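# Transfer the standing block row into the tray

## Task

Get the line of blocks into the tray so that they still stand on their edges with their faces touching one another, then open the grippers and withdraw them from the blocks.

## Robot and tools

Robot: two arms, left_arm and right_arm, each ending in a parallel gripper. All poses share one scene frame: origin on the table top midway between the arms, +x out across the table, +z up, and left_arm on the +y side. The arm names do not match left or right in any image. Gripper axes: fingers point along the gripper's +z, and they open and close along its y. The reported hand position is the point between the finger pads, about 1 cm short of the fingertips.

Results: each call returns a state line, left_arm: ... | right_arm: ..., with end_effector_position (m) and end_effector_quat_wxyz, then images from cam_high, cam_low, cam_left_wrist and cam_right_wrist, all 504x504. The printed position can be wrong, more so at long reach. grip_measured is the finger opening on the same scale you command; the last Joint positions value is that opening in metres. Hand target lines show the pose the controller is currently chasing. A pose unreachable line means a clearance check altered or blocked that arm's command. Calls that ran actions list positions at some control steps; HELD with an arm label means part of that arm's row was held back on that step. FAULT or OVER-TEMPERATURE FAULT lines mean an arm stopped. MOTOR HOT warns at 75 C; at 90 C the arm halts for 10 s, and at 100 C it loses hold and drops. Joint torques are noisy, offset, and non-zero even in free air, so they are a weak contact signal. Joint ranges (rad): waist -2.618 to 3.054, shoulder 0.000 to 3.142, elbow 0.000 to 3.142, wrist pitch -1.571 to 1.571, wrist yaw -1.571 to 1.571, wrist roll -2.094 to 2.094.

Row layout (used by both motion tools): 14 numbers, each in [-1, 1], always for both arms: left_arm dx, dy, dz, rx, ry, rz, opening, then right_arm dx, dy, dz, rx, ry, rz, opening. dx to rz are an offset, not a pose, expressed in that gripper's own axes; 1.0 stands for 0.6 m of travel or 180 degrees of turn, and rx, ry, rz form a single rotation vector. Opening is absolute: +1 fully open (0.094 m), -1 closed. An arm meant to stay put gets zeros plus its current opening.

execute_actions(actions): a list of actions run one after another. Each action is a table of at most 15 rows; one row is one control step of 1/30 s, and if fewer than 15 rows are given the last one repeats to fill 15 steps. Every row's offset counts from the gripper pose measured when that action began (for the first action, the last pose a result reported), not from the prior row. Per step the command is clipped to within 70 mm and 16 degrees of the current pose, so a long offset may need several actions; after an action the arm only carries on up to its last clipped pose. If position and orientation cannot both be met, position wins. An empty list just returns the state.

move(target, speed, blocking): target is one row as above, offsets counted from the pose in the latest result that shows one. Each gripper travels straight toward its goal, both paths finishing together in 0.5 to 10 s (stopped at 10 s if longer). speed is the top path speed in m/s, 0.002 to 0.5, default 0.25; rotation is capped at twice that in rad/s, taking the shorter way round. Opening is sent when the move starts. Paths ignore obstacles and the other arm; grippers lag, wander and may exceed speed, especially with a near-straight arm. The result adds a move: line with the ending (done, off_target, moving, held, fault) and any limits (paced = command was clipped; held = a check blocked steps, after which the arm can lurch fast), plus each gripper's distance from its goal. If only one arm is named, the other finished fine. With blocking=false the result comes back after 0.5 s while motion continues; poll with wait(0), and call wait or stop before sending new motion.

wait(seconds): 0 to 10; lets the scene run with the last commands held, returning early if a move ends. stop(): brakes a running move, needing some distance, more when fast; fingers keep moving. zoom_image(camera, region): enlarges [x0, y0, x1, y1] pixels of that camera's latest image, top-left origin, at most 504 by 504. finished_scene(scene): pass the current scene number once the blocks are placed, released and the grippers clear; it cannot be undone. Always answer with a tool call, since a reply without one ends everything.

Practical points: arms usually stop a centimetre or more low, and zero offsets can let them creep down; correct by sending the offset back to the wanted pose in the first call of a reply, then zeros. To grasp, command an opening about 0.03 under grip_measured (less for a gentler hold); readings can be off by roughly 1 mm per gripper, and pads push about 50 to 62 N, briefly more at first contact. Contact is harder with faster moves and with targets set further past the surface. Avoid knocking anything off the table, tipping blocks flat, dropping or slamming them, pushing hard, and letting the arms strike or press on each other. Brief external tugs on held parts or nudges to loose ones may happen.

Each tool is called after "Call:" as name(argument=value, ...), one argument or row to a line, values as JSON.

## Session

Call:
execute_actions(
  actions=[],
)

Scene clock: 0.00 s.
left_arm: end_effector_position=(+0.1715, +0.5412, +0.2342) grip_measured=+1.000 end_effector_quat_wxyz=(+0.088, -0.430, +0.819, +0.370) | right_arm: end_effector_position=(+0.6793, -0.2294, +0.2874) grip_measured=+1.000 end_effector_quat_wxyz=(+0.404, +0.567, +0.484, +0.530)
Joint positions: left_arm=[ 0.646  1.377  1.336 -1.219 -0.729 -0.267  0.094] | right_arm=[0.345 2.149 1.812 0.224 0.099 1.794 0.094]
Joint velocities: left_arm=[ 0.002 -0.012 -0.002 -0.037 -0.022  0.007  0.   ] | right_arm=[-0.027 -0.017  0.002 -0.022  0.007 -0.037  0.   ]
Joint torques (N m, as the arm reports them, + toward a larger angle): no reading
Motor temperatures (°C, as the motors report them): left_arm=[27 35 30 27 29 27] | right_arm=[30 32 33 27 28 28]
Hand target (left_arm): +0.171, +0.543, +0.243; +0.100, -0.435, +0.811, +0.379
Hand target (right_arm): +0.678, -0.230, +0.301; +0.412, +0.559, +0.480, +0.536

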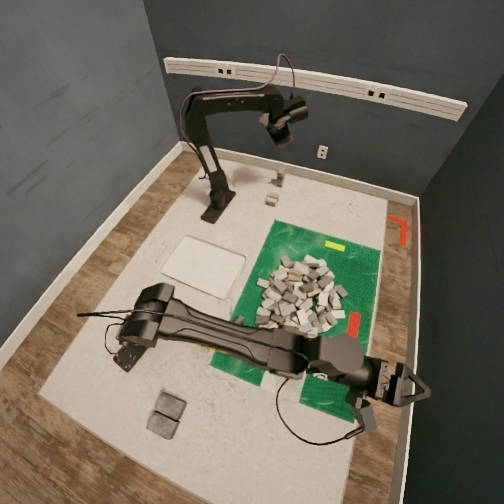

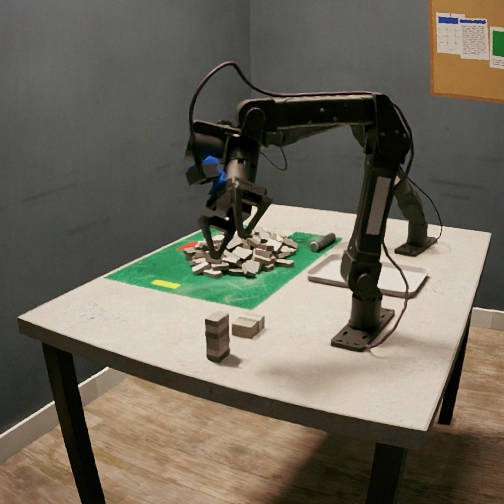

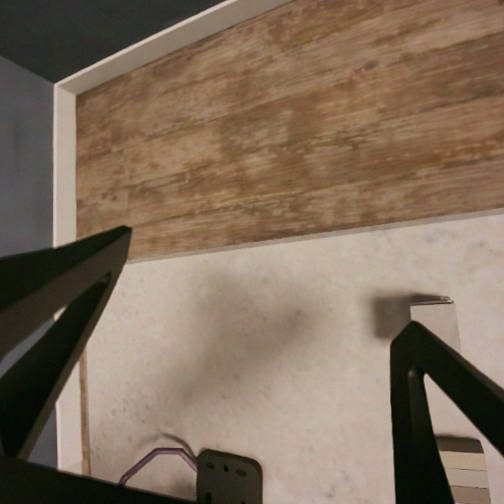

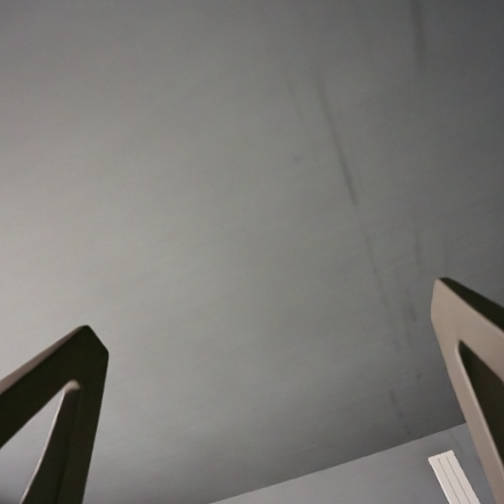

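Call:
move(
  target=[0.1955,-0.2377,-0.0372,0.251,0.06,0.2916,1,-0.175,-0.009,-0.558,0,0,0,1],
  speed=0.25,
)

Scene clock: 19.00 s.
left_arm: end_effector_position=(+0.2110, +0.4048, +0.1232) grip_measured=+1.000 end_effector_quat_wxyz=(+0.000, -0.012, +1.000, +0.006) | right_arm: end_effector_position=(+0.3549, -0.3539, +0.2970) grip_measured=+1.000 end_effector_quat_wxyz=(+0.401, +0.571, +0.482, +0.530)
Joint positions: left_arm=[ 0.566  1.433  1.159 -1.291 -0.011  0.476  0.094] | right_arm=[-0.117  0.824  0.64   0.059 -0.357  1.748  0.094]
Joint velocities: left_arm=[ 0.012 -0.002  0.007 -0.022 -0.007  0.007  0.   ] | right_arm=[-0.002 -0.007  0.002 -0.037  0.022  0.007  0.   ]
Joint torques (N m, as the arm reports them, + toward a larger angle): left_arm=[-0.7  -4.02  5.26  0.33  0.11  0.08] | right_arm=[-0.77 -2.68  6.61  1.81 -0.14 -0.16]
Motor temperatures (°C, as the motors report them): left_arm=[27 37 33 27 29 27] | right_arm=[30 42 38 32 28 28]
Hand target (left_arm): +0.209, +0.399, +0.120; -0.006, -0.003, +1.000, -0.003
Hand target (right_arm): +0.351, -0.354, +0.298; +0.405, +0.566, +0.485, +0.529
Off the commanded pose (left_arm): 0.006 m, 2 deg.
Off the commanded pose (right_arm): 0.007 m, 1 deg.
move: done

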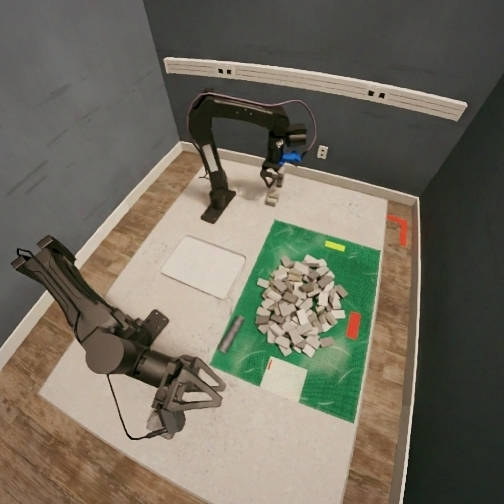

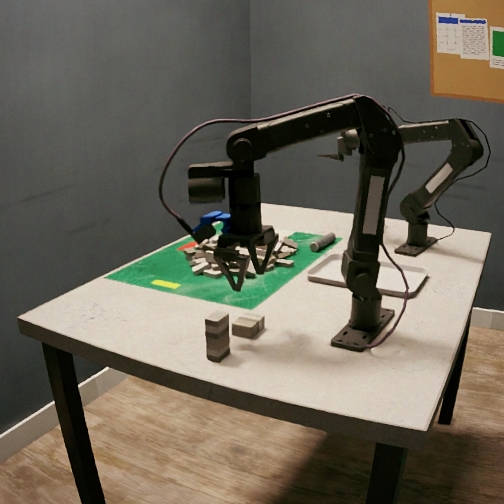

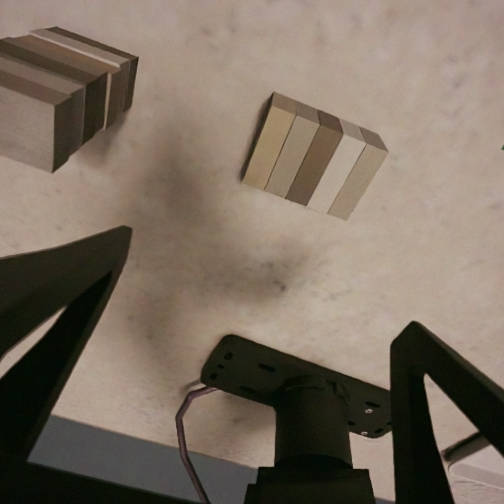

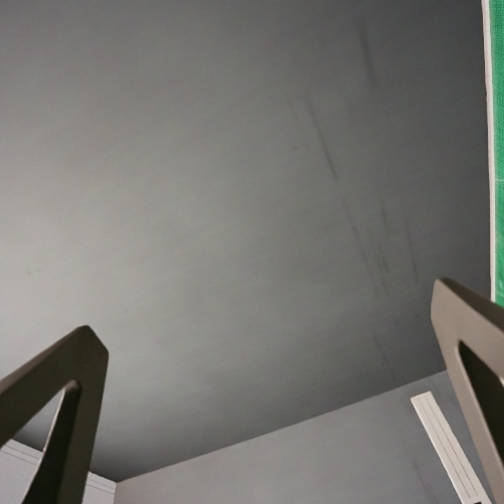

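Call:
zoom_image(
  camera="cam_left_wrist",
  region=[225, 65, 405, 245],
)

Region (225, 65, 405, 245) of cam_left_wrist's 504x504 image, scaled by 2.800, with more detail than that image has.

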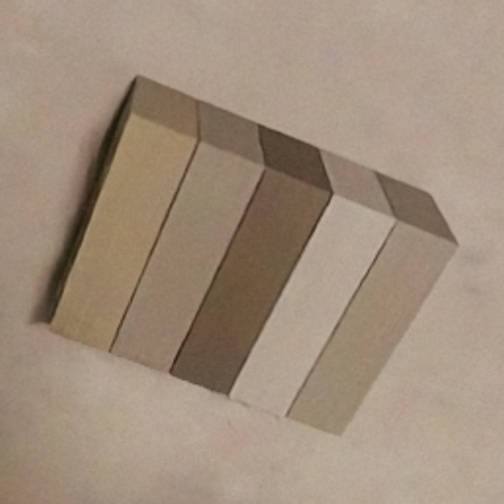

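Call:
move(
  target=[-0.008,-0.023,0.135,0.004,0,0,0.8,0,0,0,0,0,0,1],
  speed=0.12,
)

Scene clock: 37.87 s.
left_arm: end_effector_position=(+0.2134, +0.3956, +0.0450) grip_measured=+0.803 end_effector_quat_wxyz=(-0.002, -0.013, +1.000, +0.003) | right_arm: end_effector_position=(+0.3549, -0.3537, +0.2967) grip_measured=+1.000 end_effector_quat_wxyz=(+0.400, +0.572, +0.482, +0.530)
Joint positions: left_arm=[ 0.529  1.492  0.894 -0.974 -0.008  0.436  0.085] | right_arm=[-0.117  0.824  0.64   0.057 -0.359  1.75   0.094]
Joint velocities: left_arm=[-0.002  0.002  0.002  0.022 -0.051  0.007  0.   ] | right_arm=[ 0.007  0.002 -0.007  0.022  0.022  0.037  0.   ]
Joint torques (N m, as the arm reports them, + toward a larger angle): left_arm=[-0.72 -4.23  4.99  0.48  0.08 -0.07] | right_arm=[ 0.11 -1.26  7.02  1.87 -0.02 -0.01]
Motor temperatures (°C, as the motors report them): left_arm=[27 36 32 27 29 27] | right_arm=[30 35 39 34 28 28]
Hand target (left_arm): +0.215, +0.392, +0.042; +0.000, -0.012, +1.000, -0.001
Hand target (right_arm): +0.355, -0.354, +0.297; +0.401, +0.571, +0.482, +0.530
Off the commanded pose (left_arm): 0.005 m, 0 deg.
Off the commanded pose (right_arm): 0.000 m, 0 deg.
move: done

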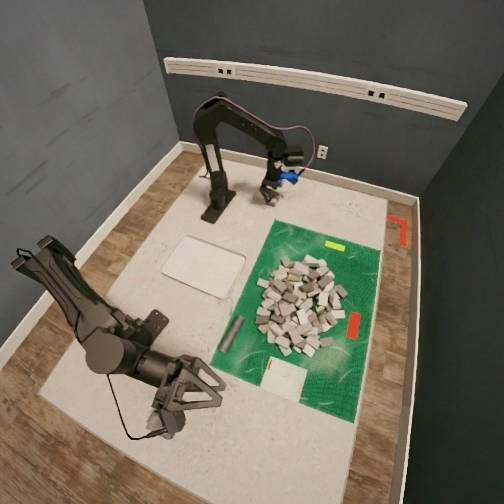

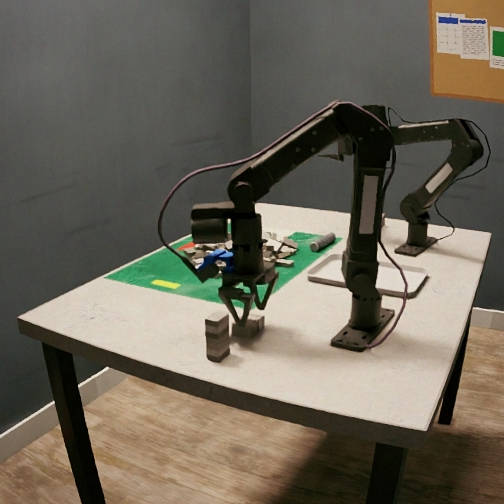

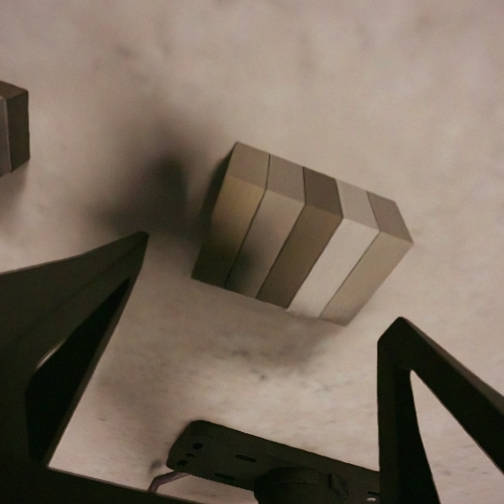

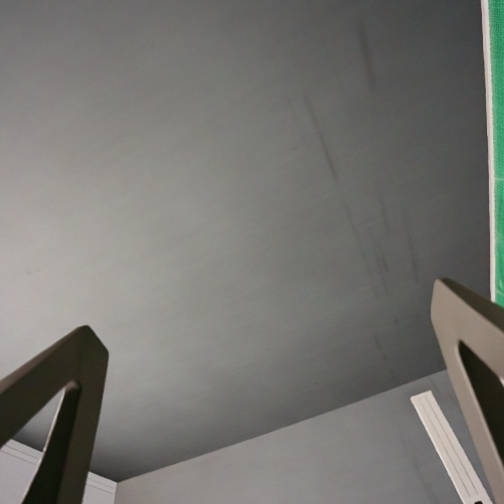

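Call:
move(
  target=[-0.005,-0.012,0.058,0.002,0,0,0.8,0,0,0,0,0,0,1],
  speed=0.06,
)

Scene clock: 45.50 s.
left_arm: end_effector_position=(+0.2163, +0.3926, +0.0140) grip_measured=+0.803 end_effector_quat_wxyz=(-0.002, -0.015, +1.000, +0.003) | right_arm: end_effector_position=(+0.3549, -0.3537, +0.2967) grip_measured=+1.000 end_effector_quat_wxyz=(+0.400, +0.572, +0.482, +0.530)
Joint positions: left_arm=[ 0.512  1.551  0.814 -0.835 -0.008  0.416  0.085] | right_arm=[-0.117  0.824  0.64   0.057 -0.359  1.751  0.094]
Joint velocities: left_arm=[-0.007 -0.012 -0.002 -0.037  0.051  0.007 -0.   ] | right_arm=[-0.022  0.017  0.002  0.051  0.051  0.037  0.   ]
Joint torques (N m, as the arm reports them, + toward a larger angle): left_arm=[-0.68 -4.3   4.53  0.47  0.05 -0.08] | right_arm=[ 0.04 -1.16  7.12  1.87 -0.05  0.04]
Motor temperatures (°C, as the motors report them): left_arm=[27 37 32 27 29 27] | right_arm=[30 34 39 34 28 28]
Hand target (left_arm): +0.216, +0.388, +0.010; -0.002, -0.014, +1.000, -0.000
Hand target (right_arm): +0.355, -0.354, +0.297; +0.400, +0.571, +0.482, +0.530
Off the commanded pose (left_arm): 0.006 m, 0 deg.
Off the commanded pose (right_arm): 0.000 m, 0 deg.
move: done

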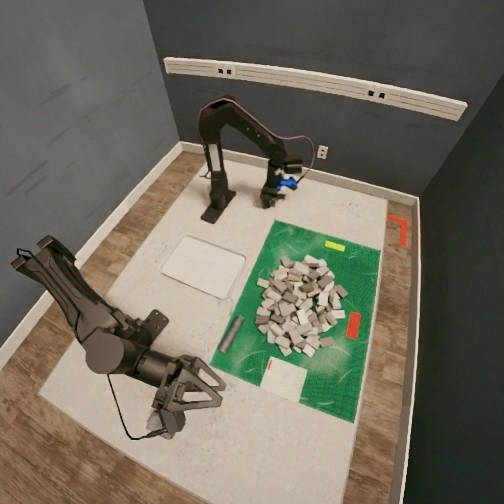

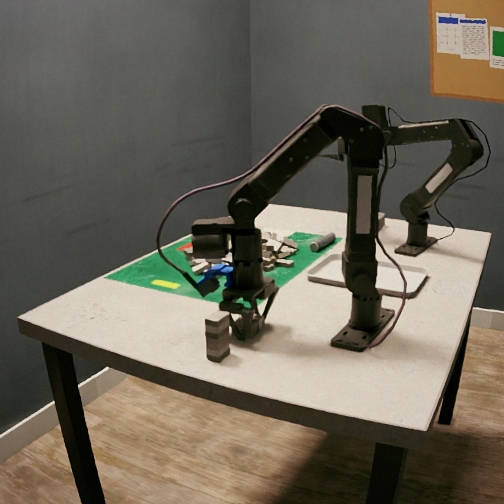

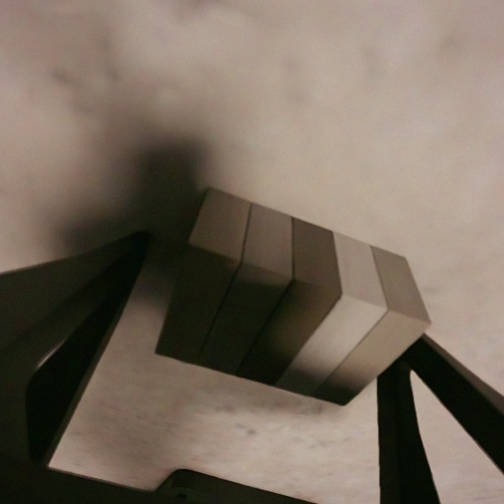

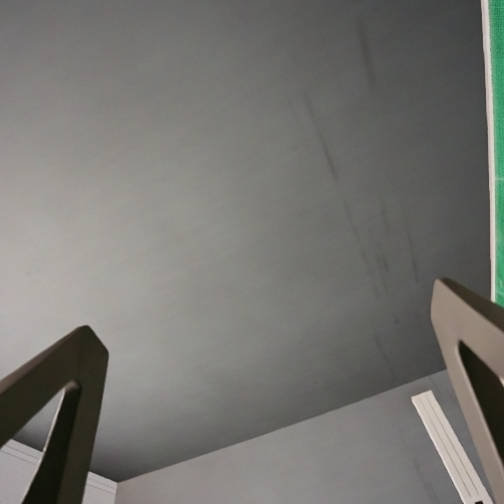

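Call:
execute_actions(
  actions=[
    [[0,0,0,0,0,0,0.76,0,0,0,0,0,0,1],[0,0,0,0,0,0,0.72,0,0,0,0,0,0,1],[0,0,0,0,0,0,0.68,0,0,0,0,0,0,1],[0,0,0,0,0,0,0.64,0,0,0,0,0,0,1],[0,0,0,0,0,0,0.6,0,0,0,0,0,0,1],[0,0,0,0,0,0,0.56,0,0,0,0,0,0,1],[0,0,0,0,0,0,0.53,0,0,0,0,0,0,1],[0,0,0,0,0,0,0.5,0,0,0,0,0,0,1],[0,0,0,0,0,0,0.47,0,0,0,0,0,0,1],[0,0,0,0,0,0,0.44,0,0,0,0,0,0,1],[0,0,0,0,0,0,0.42,0,0,0,0,0,0,1],[0,0,0,0,0,0,0.4,0,0,0,0,0,0,1],[0,0,0,0,0,0,0.38,0,0,0,0,0,0,1],[0,0,0,0,0,0,0.36,0,0,0,0,0,0,1],[0,0,0,0,0,0,0.34,0,0,0,0,0,0,1]],
    [[0,0,0,0,0,0,0.325,0,0,0,0,0,0,1],[0,0,0,0,0,0,0.31,0,0,0,0,0,0,1],[0,0,0,0,0,0,0.295,0,0,0,0,0,0,1],[0,0,0,0,0,0,0.28,0,0,0,0,0,0,1],[0,0,0,0,0,0,0.265,0,0,0,0,0,0,1],[0,0,0,0,0,0,0.25,0,0,0,0,0,0,1],[0,0,0,0,0,0,0.235,0,0,0,0,0,0,1],[0,0,0,0,0,0,0.22,0,0,0,0,0,0,1],[0,0,0,0,0,0,0.21,0,0,0,0,0,0,1]],
  ],
)

Scene clock: 53.10 s.
left_arm: end_effector_position=(+0.2166, +0.3925, +0.0140) grip_measured=+0.247 end_effector_quat_wxyz=(-0.001, -0.015, +1.000, +0.003) | right_arm: end_effector_position=(+0.3549, -0.3537, +0.2967) grip_measured=+1.000 end_effector_quat_wxyz=(+0.399, +0.573, +0.481, +0.531)
Joint positions: left_arm=[ 0.512  1.551  0.814 -0.834 -0.006  0.415  0.059] | right_arm=[-0.117  0.824  0.64   0.057 -0.359  1.754  0.094]
Joint velocities: left_arm=[-0.002 -0.002 -0.007 -0.081  0.007  0.007 -0.001] | right_arm=[ 0.012 -0.002  0.002 -0.022 -0.007  0.037  0.   ]
Joint torques (N m, as the arm reports them, + toward a larger angle): left_arm=[ 0.04 -4.54  5.62  0.37 -0.04  0.  ] | right_arm=[ 0.12 -1.12  7.05  1.89 -0.05 -0.02]
Motor temperatures (°C, as the motors report them): left_arm=[27 37 32 27 29 27] | right_arm=[30 34 39 35 28 28]
Hand target (left_arm): +0.217, +0.393, +0.014; -0.001, -0.015, +1.000, +0.004
Hand target (right_arm): +0.355, -0.354, +0.297; +0.399, +0.572, +0.481, +0.531
Off the commanded pose (left_arm): 0.000 m, 0 deg.
Off the commanded pose (right_arm): 0.000 m, 0 deg.
Step readings (end_effector_position; steps 1 to 15: 1st action; 16 to 30: 2nd action):
0: left_arm (+0.2166, +0.3928, +0.0140) | right_arm (+0.3549, -0.3537, +0.2967)
1: left_arm (+0.2166, +0.3928, +0.0140) | right_arm (+0.3549, -0.3537, +0.2967)
2: left_arm (+0.2166, +0.3928, +0.0140) | right_arm (+0.3549, -0.3537, +0.2967)
4: left_arm (+0.2166, +0.3928, +0.0140) | right_arm (+0.3549, -0.3537, +0.2967)
8: left_arm (+0.2166, +0.3928, +0.0140) | right_arm (+0.3549, -0.3537, +0.2967)
15: left_arm (+0.2166, +0.3928, +0.0140) | right_arm (+0.3549, -0.3537, +0.2967)
16: left_arm (+0.2166, +0.3928, +0.0140) | right_arm (+0.3549, -0.3537, +0.2967)
17: left_arm (+0.2166, +0.3928, +0.0140) | right_arm (+0.3549, -0.3537, +0.2967)
19: left_arm (+0.2166, +0.3925, +0.0140) | right_arm (+0.3549, -0.3537, +0.2967)
23: left_arm (+0.2166, +0.3925, +0.0140) | right_arm (+0.3549, -0.3537, +0.2967)
30: end_effector_position above

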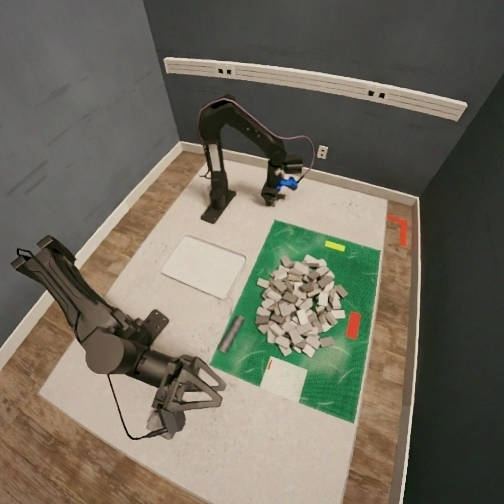

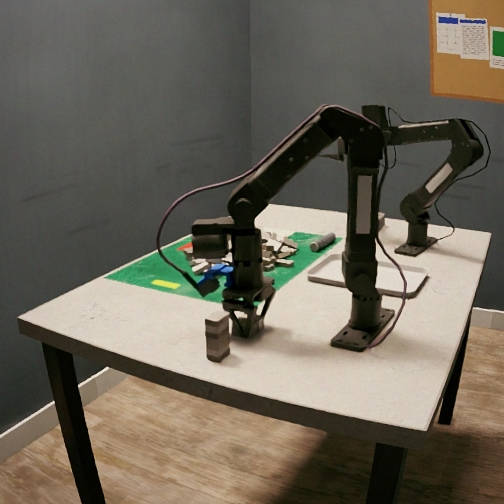

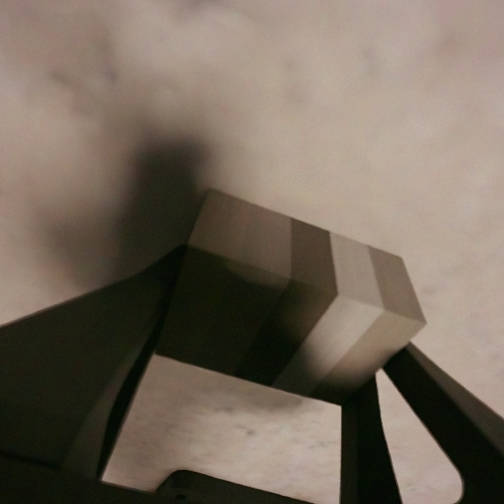

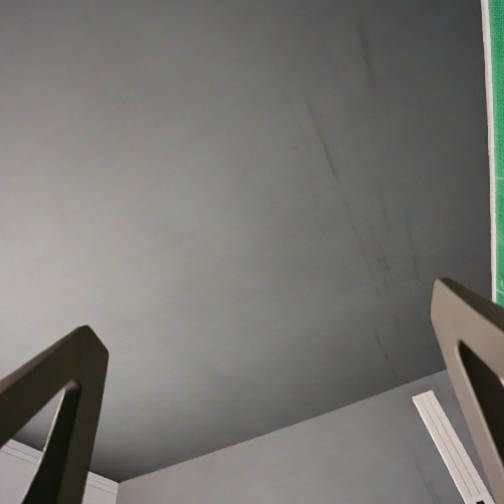

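Call:
move(
  target=[0,0,-0.13,0,-0.01,0,0.21,0,0,0,0,0,0,1],
  speed=0.12,
)

Scene clock: 57.77 s.
left_arm: end_effector_position=(+0.2060, +0.3869, +0.0729) grip_measured=+0.247 end_effector_quat_wxyz=(-0.019, -0.015, +1.000, -0.007) | right_arm: end_effector_position=(+0.3549, -0.3537, +0.2967) grip_measured=+1.000 end_effector_quat_wxyz=(+0.399, +0.573, +0.481, +0.531)
Joint positions: left_arm=[ 0.512  1.455  0.976 -1.131 -0.004  0.415  0.059] | right_arm=[-0.117  0.824  0.64   0.057 -0.359  1.755  0.094]
Joint velocities: left_arm=[-0.002 -0.002  0.007  0.022  0.037 -0.022  0.   ] | right_arm=[-0.012  0.027  0.007  0.007 -0.066  0.051  0.   ]
Joint torques (N m, as the arm reports them, + toward a larger angle): left_arm=[ 0.49 -6.53  9.72  0.19  0.09  0.08] | right_arm=[ 0.17 -1.13  7.19  1.9  -0.03  0.02]
Motor temperatures (°C, as the motors report them): left_arm=[27 37 33 27 29 27] | right_arm=[30 33 40 35 28 28]
Hand target (left_arm): +0.217, +0.392, +0.092; +0.015, -0.015, +1.000, +0.003
Hand target (right_arm): +0.355, -0.354, +0.297; +0.399, +0.573, +0.481, +0.531
Off the commanded pose (left_arm): 0.022 m, 4 deg.
Off the commanded pose (right_arm): 0.000 m, 0 deg.
move: off_target (left_arm)

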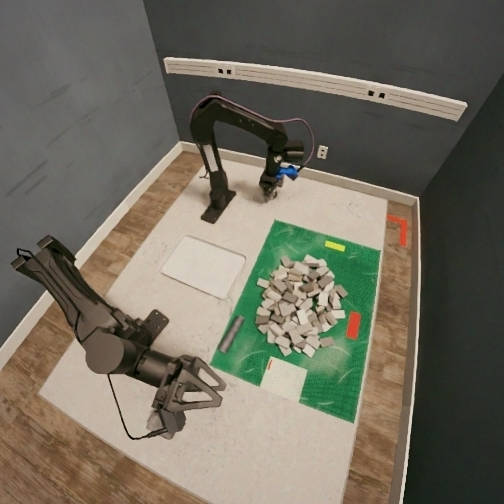

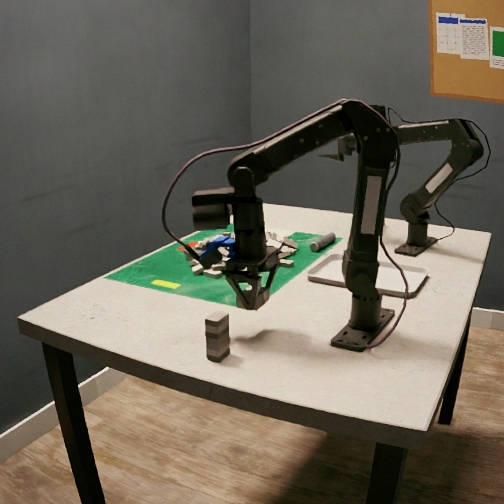

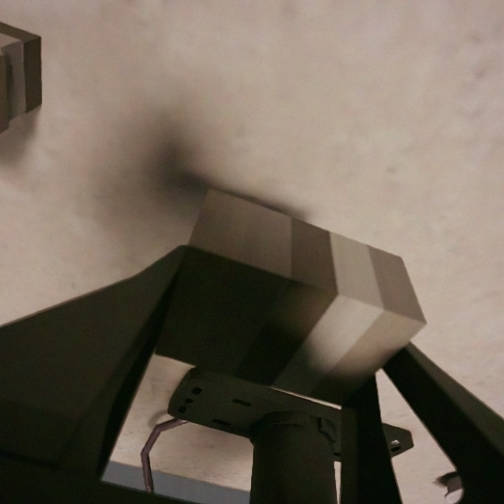

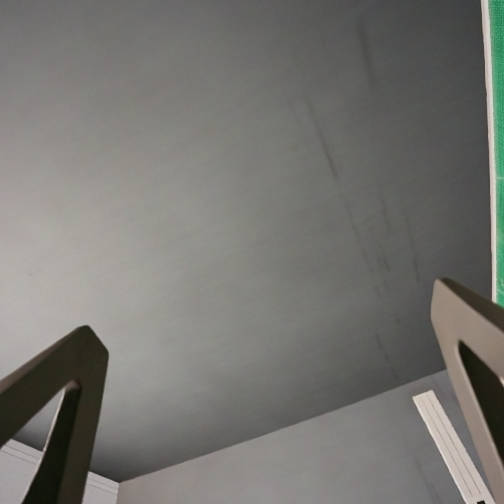

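Call:
move(
  target=[0.138,-0.661,0.005,-0.0045,-0.018,0.0095,0.21,0,0,0,0,0,0,1],
  speed=0.22,
)

Scene clock: 64.53 s.
left_arm: end_effector_position=(+0.1180, -0.0075, +0.0672) grip_measured=+0.247 end_effector_quat_wxyz=(-0.019, +0.003, +1.000, +0.001) | right_arm: end_effector_position=(+0.3549, -0.3537, +0.2967) grip_measured=+1.000 end_effector_quat_wxyz=(+0.398, +0.573, +0.480, +0.531)
Joint positions: left_arm=[-1.121  1.787  1.303 -1.103  0.035 -1.181  0.059] | right_arm=[-0.117  0.824  0.64   0.057 -0.359  1.757  0.094]
Joint velocities: left_arm=[-0.012 -0.007  0.017 -0.007  0.037 -0.022  0.001] | right_arm=[ 0.012  0.012 -0.002 -0.051  0.037  0.022  0.   ]
Joint torques (N m, as the arm reports them, + toward a larger angle): left_arm=[-0.13 -8.02  9.86  0.18 -0.18 -0.09] | right_arm=[ 0.   -1.21  7.05  1.88 -0.02  0.02]
Motor temperatures (°C, as the motors report them): left_arm=[27 38 34 27 29 27] | right_arm=[30 33 40 35 28 28]
Hand target (left_arm): +0.124, -0.017, +0.085; -0.002, -0.000, +1.000, -0.018
Hand target (right_arm): +0.355, -0.354, +0.297; +0.399, +0.573, +0.480, +0.531
Off the commanded pose (left_arm): 0.021 m, 3 deg.
Off the commanded pose (right_arm): 0.000 m, 0 deg.
move: off_target (left_arm)

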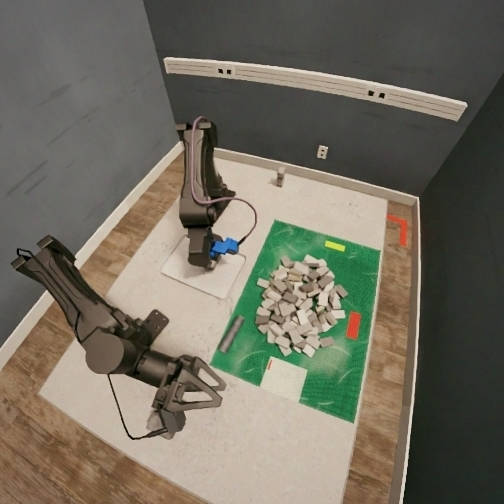

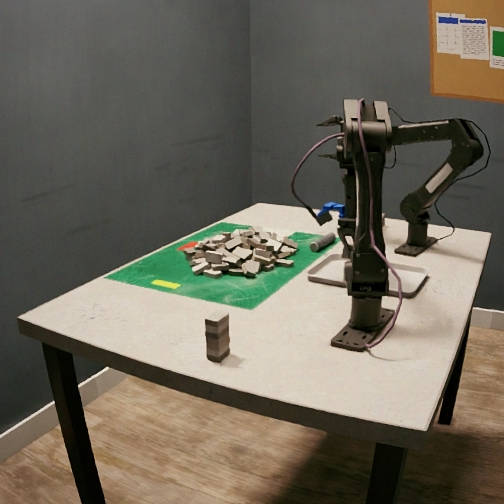

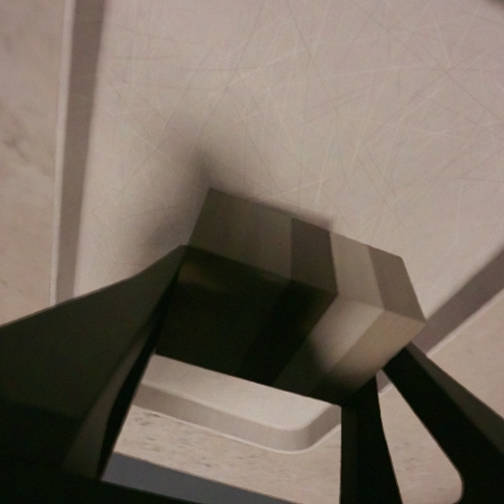

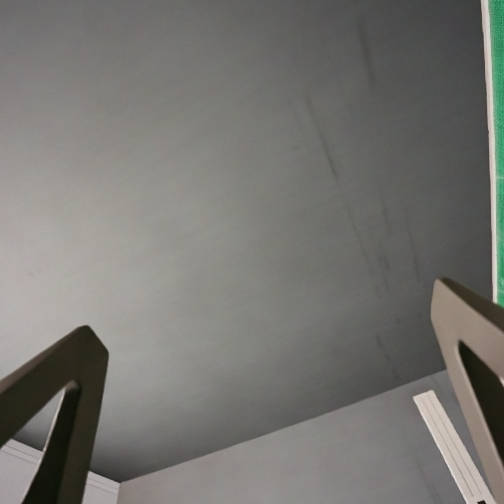

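Call:
move(
  target=[-0.0025,0,0.065,0.002,-0.02,0,0.21,0,0,0,0,0,0,1],
  speed=0.06,
)

Scene clock: 68.30 s.
left_arm: end_effector_position=(+0.1167, -0.0056, +0.0231) grip_measured=+0.247 end_effector_quat_wxyz=(-0.001, +0.002, +1.000, +0.002) | right_arm: end_effector_position=(+0.3549, -0.3537, +0.2967) grip_measured=+1.000 end_effector_quat_wxyz=(+0.398, +0.574, +0.480, +0.532)
Joint positions: left_arm=[-1.142  1.824  1.165 -0.917  0.001 -1.205  0.059] | right_arm=[-0.117  0.824  0.64   0.057 -0.359  1.758  0.094]
Joint velocities: left_arm=[-0.002  0.007 -0.007 -0.051 -0.037 -0.066 -0.   ] | right_arm=[-0.012 -0.027 -0.007 -0.037 -0.11   0.066  0.   ]
Joint torques (N m, as the arm reports them, + toward a larger angle): left_arm=[-0.66 -8.1   5.64  0.36 -0.23 -0.09] | right_arm=[ 0.01 -1.32  7.34  1.94 -0.07  0.  ]
Motor temperatures (°C, as the motors report them): left_arm=[27 39 35 27 29 27] | right_arm=[30 33 40 35 28 28]
Hand target (left_arm): +0.118, -0.007, +0.028; +0.011, +0.003, +1.000, -0.003
Hand target (right_arm): +0.355, -0.354, +0.297; +0.398, +0.573, +0.480, +0.531
Off the commanded pose (left_arm): 0.005 m, 2 deg.
Off the commanded pose (right_arm): 0.000 m, 0 deg.
move: done

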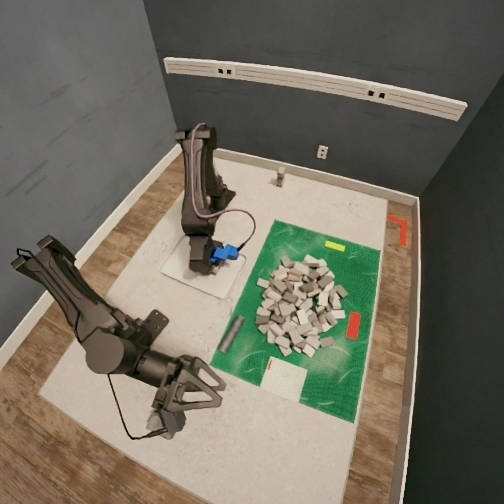

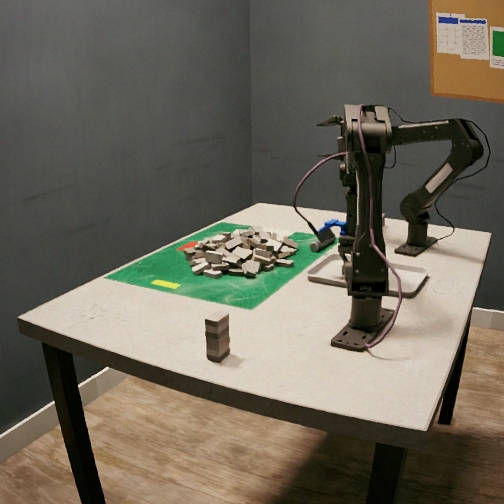

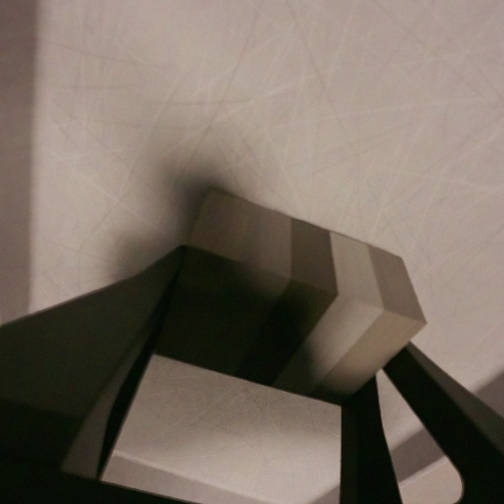

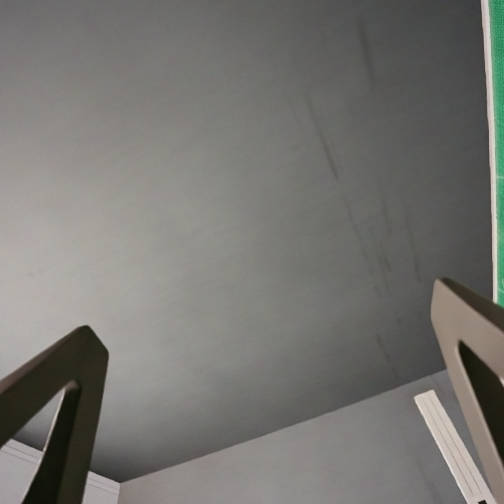

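Call:
move(
  target=[0,0,0.011,0,-0.005,0,0.21,0,0,0,0,0,0,1],
  speed=0.012,
)

Scene clock: 71.00 s.
left_arm: end_effector_position=(+0.1165, -0.0050, +0.0176) grip_measured=+0.247 end_effector_quat_wxyz=(-0.004, +0.001, +1.000, +0.008) | right_arm: end_effector_position=(+0.3549, -0.3537, +0.2967) grip_measured=+1.000 end_effector_quat_wxyz=(+0.397, +0.574, +0.479, +0.532)
Joint positions: left_arm=[-1.142  1.841  1.162 -0.909  0.001 -1.205  0.059] | right_arm=[-0.117  0.824  0.64   0.057 -0.359  1.759  0.094]
Joint velocities: left_arm=[-0.007  0.017 -0.002  0.037 -0.037  0.007 -0.   ] | right_arm=[-0.017 -0.012  0.007  0.022 -0.037 -0.051  0.   ]
Joint torques (N m, as the arm reports them, + toward a larger angle): left_arm=[-0.54 -7.69  4.26  0.55 -0.17 -0.09] | right_arm=[-0.04 -0.97  7.04  1.87 -0.04  0.07]
Motor temperatures (°C, as the motors report them): left_arm=[27 40 35 27 29 27] | right_arm=[30 33 40 35 28 28]
Hand target (left_arm): +0.117, -0.006, +0.017; +0.006, +0.002, +1.000, +0.002
Hand target (right_arm): +0.355, -0.354, +0.297; +0.398, +0.574, +0.480, +0.532
Off the commanded pose (left_arm): 0.001 m, 1 deg.
Off the commanded pose (right_arm): 0.000 m, 0 deg.
move: done

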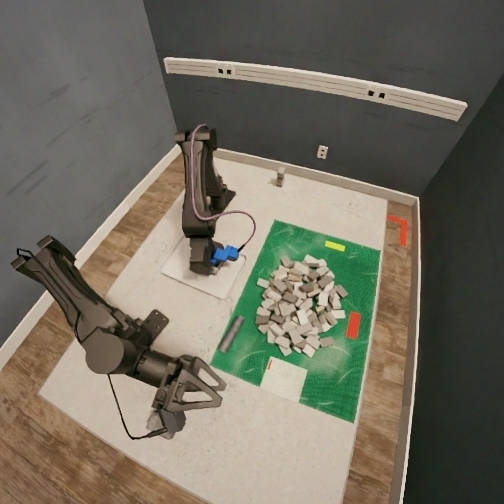

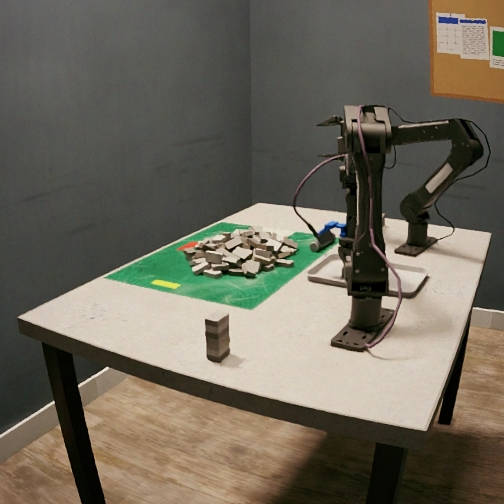

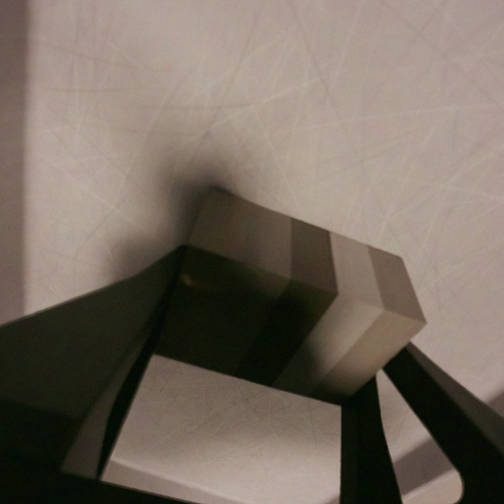

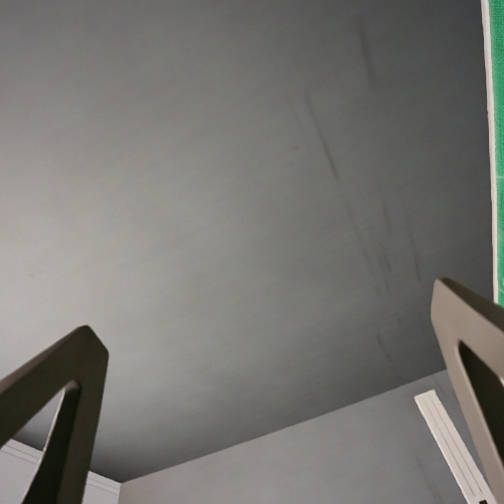

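Contact, same signature as before. Release and lift.

Call:
execute_actions(
  actions=[
    [[0,0,0,0,0,0,0.22,0,0,0,0,0,0,1],[0,0,0,0,0,0,0.23,0,0,0,0,0,0,1],[0,0,0,0,0,0,0.24,0,0,0,0,0,0,1],[0,0,0,0,0,0,0.248,0,0,0,0,0,0,1],[0,0,0,0,0,0,0.256,0,0,0,0,0,0,1],[0,0,0,0,0,0,0.265,0,0,0,0,0,0,1],[0,0,0,0,0,0,0.28,0,0,0,0,0,0,1],[0,0,0,0,0,0,0.3,0,0,0,0,0,0,1],[0,0,0,0,0,0,0.33,0,0,0,0,0,0,1],[0,0,0,0,0,0,0.37,0,0,0,0,0,0,1],[0,0,0,0,0,0,0.42,0,0,0,0,0,0,1],[0,0,0,0,0,0,0.48,0,0,0,0,0,0,1],[0,0,0,0,0,0,0.55,0,0,0,0,0,0,1],[0,0,0,0,0,0,0.62,0,0,0,0,0,0,1],[0,0,0,0,0,0,0.7,0,0,0,0,0,0,1]],
  ],
)

Call:
move(
  target=[0,-0.005,-0.13,0,0,0,0.95,0,0,0,0,0,0,1],
  speed=0.1,
)

Call:
move(
  target=[-0.1,0.35,-0.1,0,0,0,1,0,0,0,0,0,0,1],
  speed=0.25,
)

Scene clock: 77.67 s.
left_arm: end_effector_position=(+0.1163, -0.0046, +0.0176) grip_measured=+0.660 end_effector_quat_wxyz=(-0.004, +0.001, +1.000, +0.009) | right_arm: end_effector_position=(+0.3549, -0.3537, +0.2967) grip_measured=+1.000 end_effector_quat_wxyz=(+0.397, +0.574, +0.479, +0.532)
Joint positions: left_arm=[-1.142  1.841  1.162 -0.911  0.001 -1.205  0.078] | right_arm=[-0.117  0.824  0.64   0.057 -0.359  1.761  0.094]
Joint velocities: left_arm=[-0.012 -0.017  0.012 -0.081  0.051 -0.037  0.075] | right_arm=[ 0.007  0.007 -0.022 -0.007 -0.007  0.022  0.   ]
Joint torques (N m, as the arm reports them, + toward a larger angle): left_arm=[ 0.04 -6.95  5.72  0.38 -0.01  0.  ] | right_arm=[ 0.2  -1.31  7.25  1.91 -0.03  0.  ]
Motor temperatures (°C, as the motors report them): left_arm=[27 41 34 27 29 27] | right_arm=[30 33 40 36 28 28]
Hand target (left_arm): +0.117, -0.005, +0.018; -0.004, +0.001, +1.000, +0.008
Hand target (right_arm): +0.355, -0.354, +0.297; +0.397, +0.574, +0.479, +0.532
Off the commanded pose (left_arm): 0.000 m, 0 deg.
Off the commanded pose (right_arm): 0.000 m, 0 deg.
Step readings (end_effector_position):
0: left_arm (+0.1165, -0.0050, +0.0176) | right_arm (+0.3549, -0.3537, +0.2967)
1: left_arm (+0.1164, -0.0050, +0.0176) | right_arm (+0.3549, -0.3537, +0.2967)
2: left_arm (+0.1164, -0.0050, +0.0176) | right_arm (+0.3549, -0.3537, +0.2967)
4: left_arm (+0.1164, -0.0050, +0.0176) | right_arm (+0.3549, -0.3537, +0.2967)
8: left_arm (+0.1164, -0.0048, +0.0176) | right_arm (+0.3549, -0.3537, +0.2967)
15: end_effector_position above

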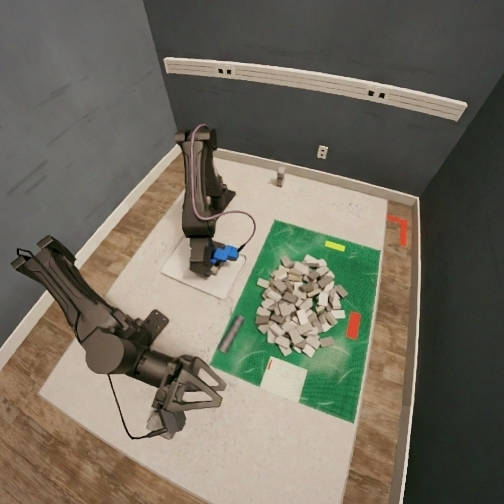

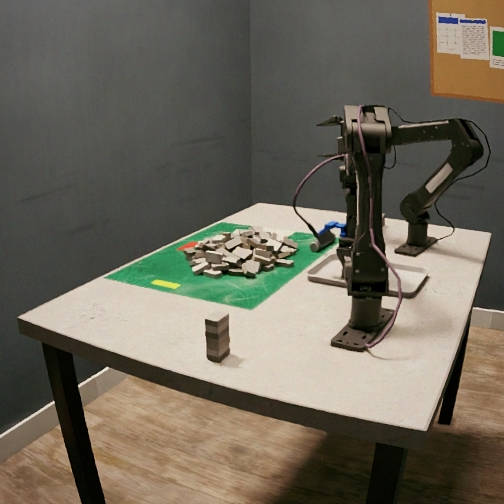

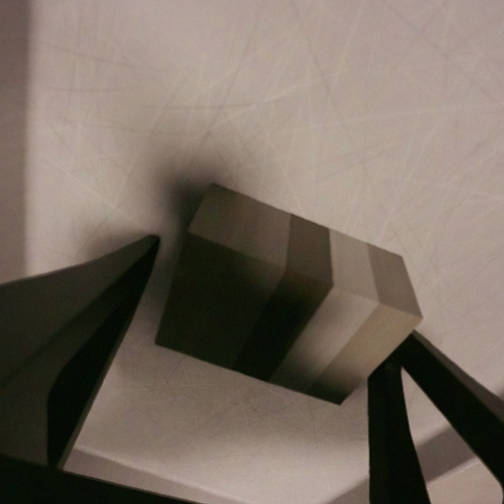

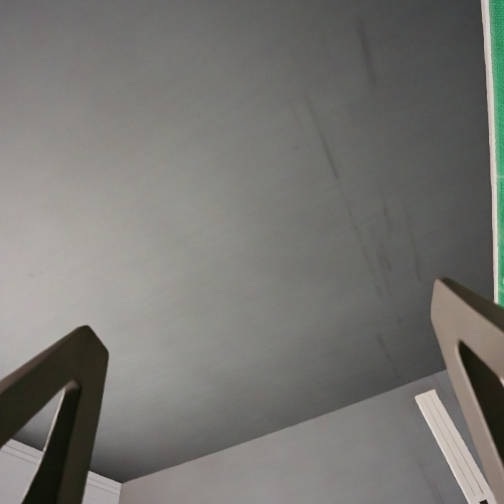

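Scene clock: 79.03 s.
left_arm: end_effector_position=(+0.1154, -0.0024, +0.0796) grip_measured=+0.947 end_effector_quat_wxyz=(-0.012, +0.001, +0.999, +0.030) | right_arm: end_effector_position=(+0.3549, -0.3537, +0.2967) grip_measured=+1.000 end_effector_quat_wxyz=(+0.397, +0.575, +0.478, +0.533)
Joint positions: left_arm=[-1.142  1.8    1.367 -1.202  0.002 -1.205  0.091] | right_arm=[-0.117  0.824  0.64   0.057 -0.359  1.763  0.094]
Joint velocities: left_arm=[-0.012 -0.012 -0.007  0.081 -0.037 -0.066 -0.   ] | right_arm=[ 0.002 -0.007  0.002  0.007  0.007  0.051  0.   ]
Joint torques (N m, as the arm reports them, + toward a larger angle): left_arm=[-0.28 -8.59  8.74  0.16 -0.01 -0.05] | right_arm=[ 0.01 -1.34  7.14  1.8  -0.02  0.02]
Motor temperatures (°C, as the motors report them): left_arm=[27 41 34 27 29 27] | right_arm=[30 33 40 36 28 28]
Hand target (left_arm): +0.117, -0.010, +0.095; -0.004, +0.001, +1.000, +0.008
Hand target (right_arm): +0.355, -0.354, +0.297; +0.397, +0.574, +0.479, +0.532
Off the commanded pose (left_arm): 0.017 m, 3 deg.
Off the commanded pose (right_arm): 0.000 m, 0 deg.
move: off_target (left_arm)

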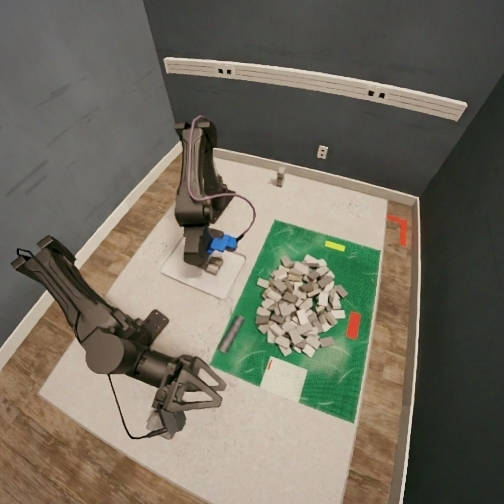

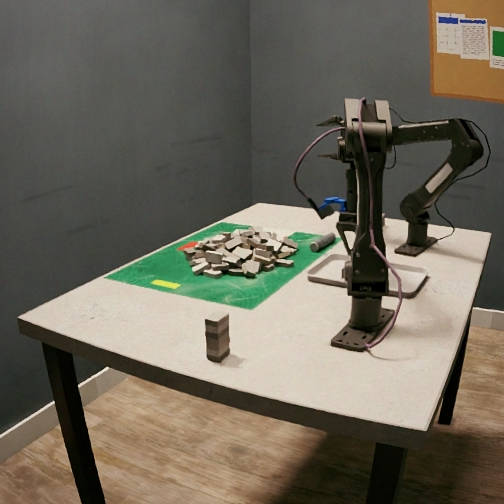

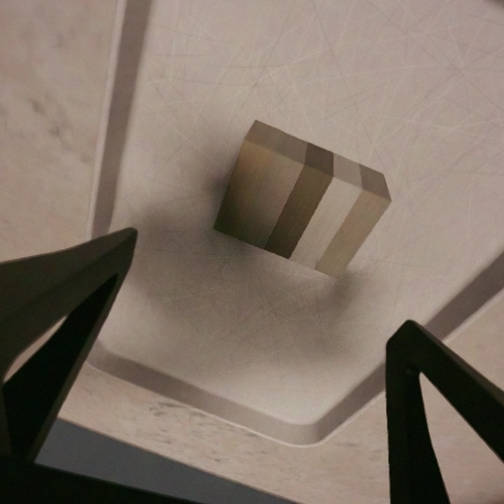

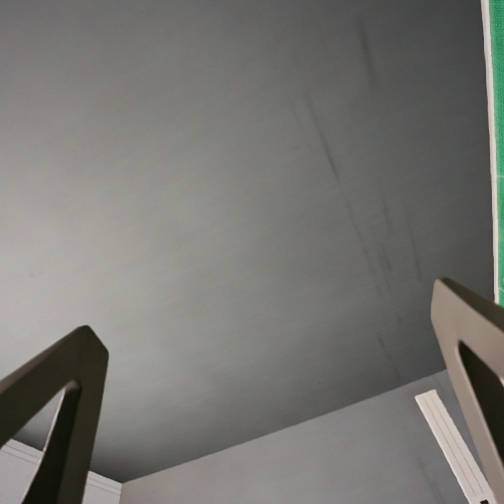

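Scene clock: 80.67 s.
left_arm: end_effector_position=(+0.1812, +0.2000, +0.1467) grip_measured=+1.000 end_effector_quat_wxyz=(-0.018, +0.002, +0.999, +0.038) | right_arm: end_effector_position=(+0.3549, -0.3537, +0.2967) grip_measured=+1.000 end_effector_quat_wxyz=(+0.396, +0.575, +0.478, +0.533)
Joint positions: left_arm=[-0.447  1.354  1.185 -1.47  -0.049 -0.51   0.094] | right_arm=[-0.117  0.824  0.64   0.057 -0.359  1.764  0.094]
Joint velocities: left_arm=[ 0.007 -0.007  0.007  0.051  0.007 -0.037  0.   ] | right_arm=[-0.002 -0.002  0.002 -0.007  0.11  -0.037  0.   ]
Joint torques (N m, as the arm reports them, + toward a larger angle): left_arm=[ 0.77 -4.92  7.35  0.19 -0.14  0.07] | right_arm=[-0.09 -1.11  7.08  1.88 -0.04  0.  ]
Motor temperatures (°C, as the motors report them): left_arm=[27 41 34 27 29 27] | right_arm=[30 33 40 36 28 28]
Hand target (left_arm): +0.184, +0.203, +0.155; -0.003, +0.001, +0.999, +0.035
Hand target (right_arm): +0.355, -0.354, +0.297; +0.397, +0.575, +0.478, +0.533
Off the commanded pose (left_arm): 0.006 m, 1 deg.
Off the commanded pose (right_arm): 0.000 m, 0 deg.
move: done

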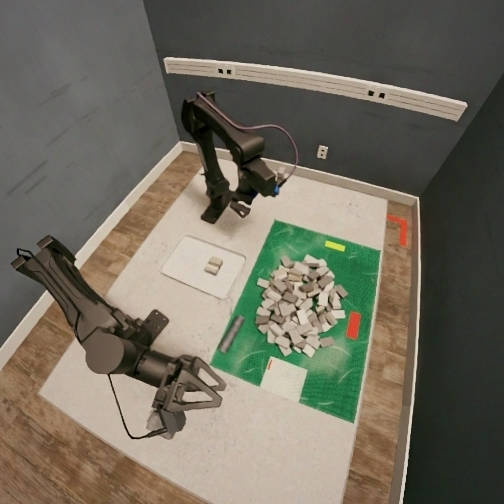

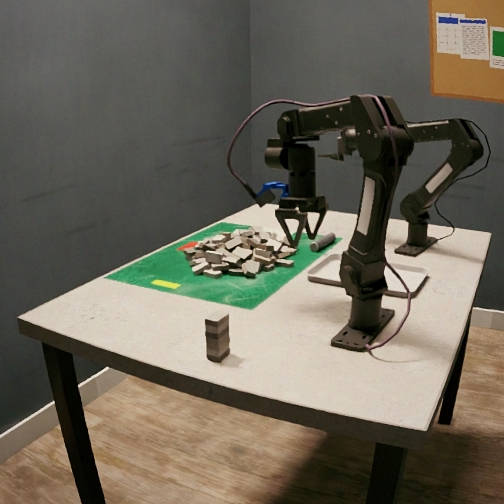

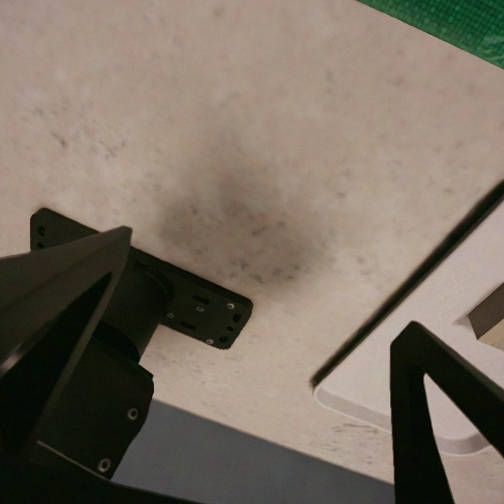

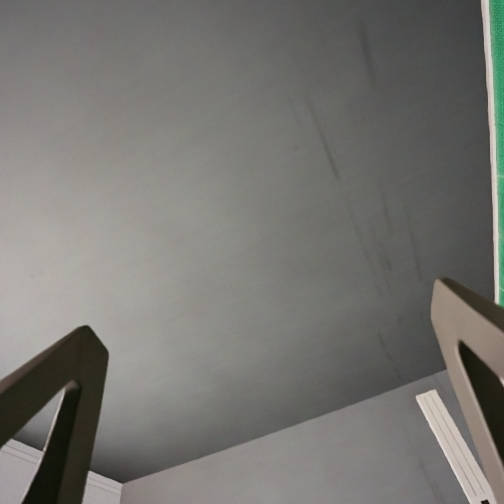

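Call:
finished_scene(
  scene=2,
)

The scene is finished: the task was done.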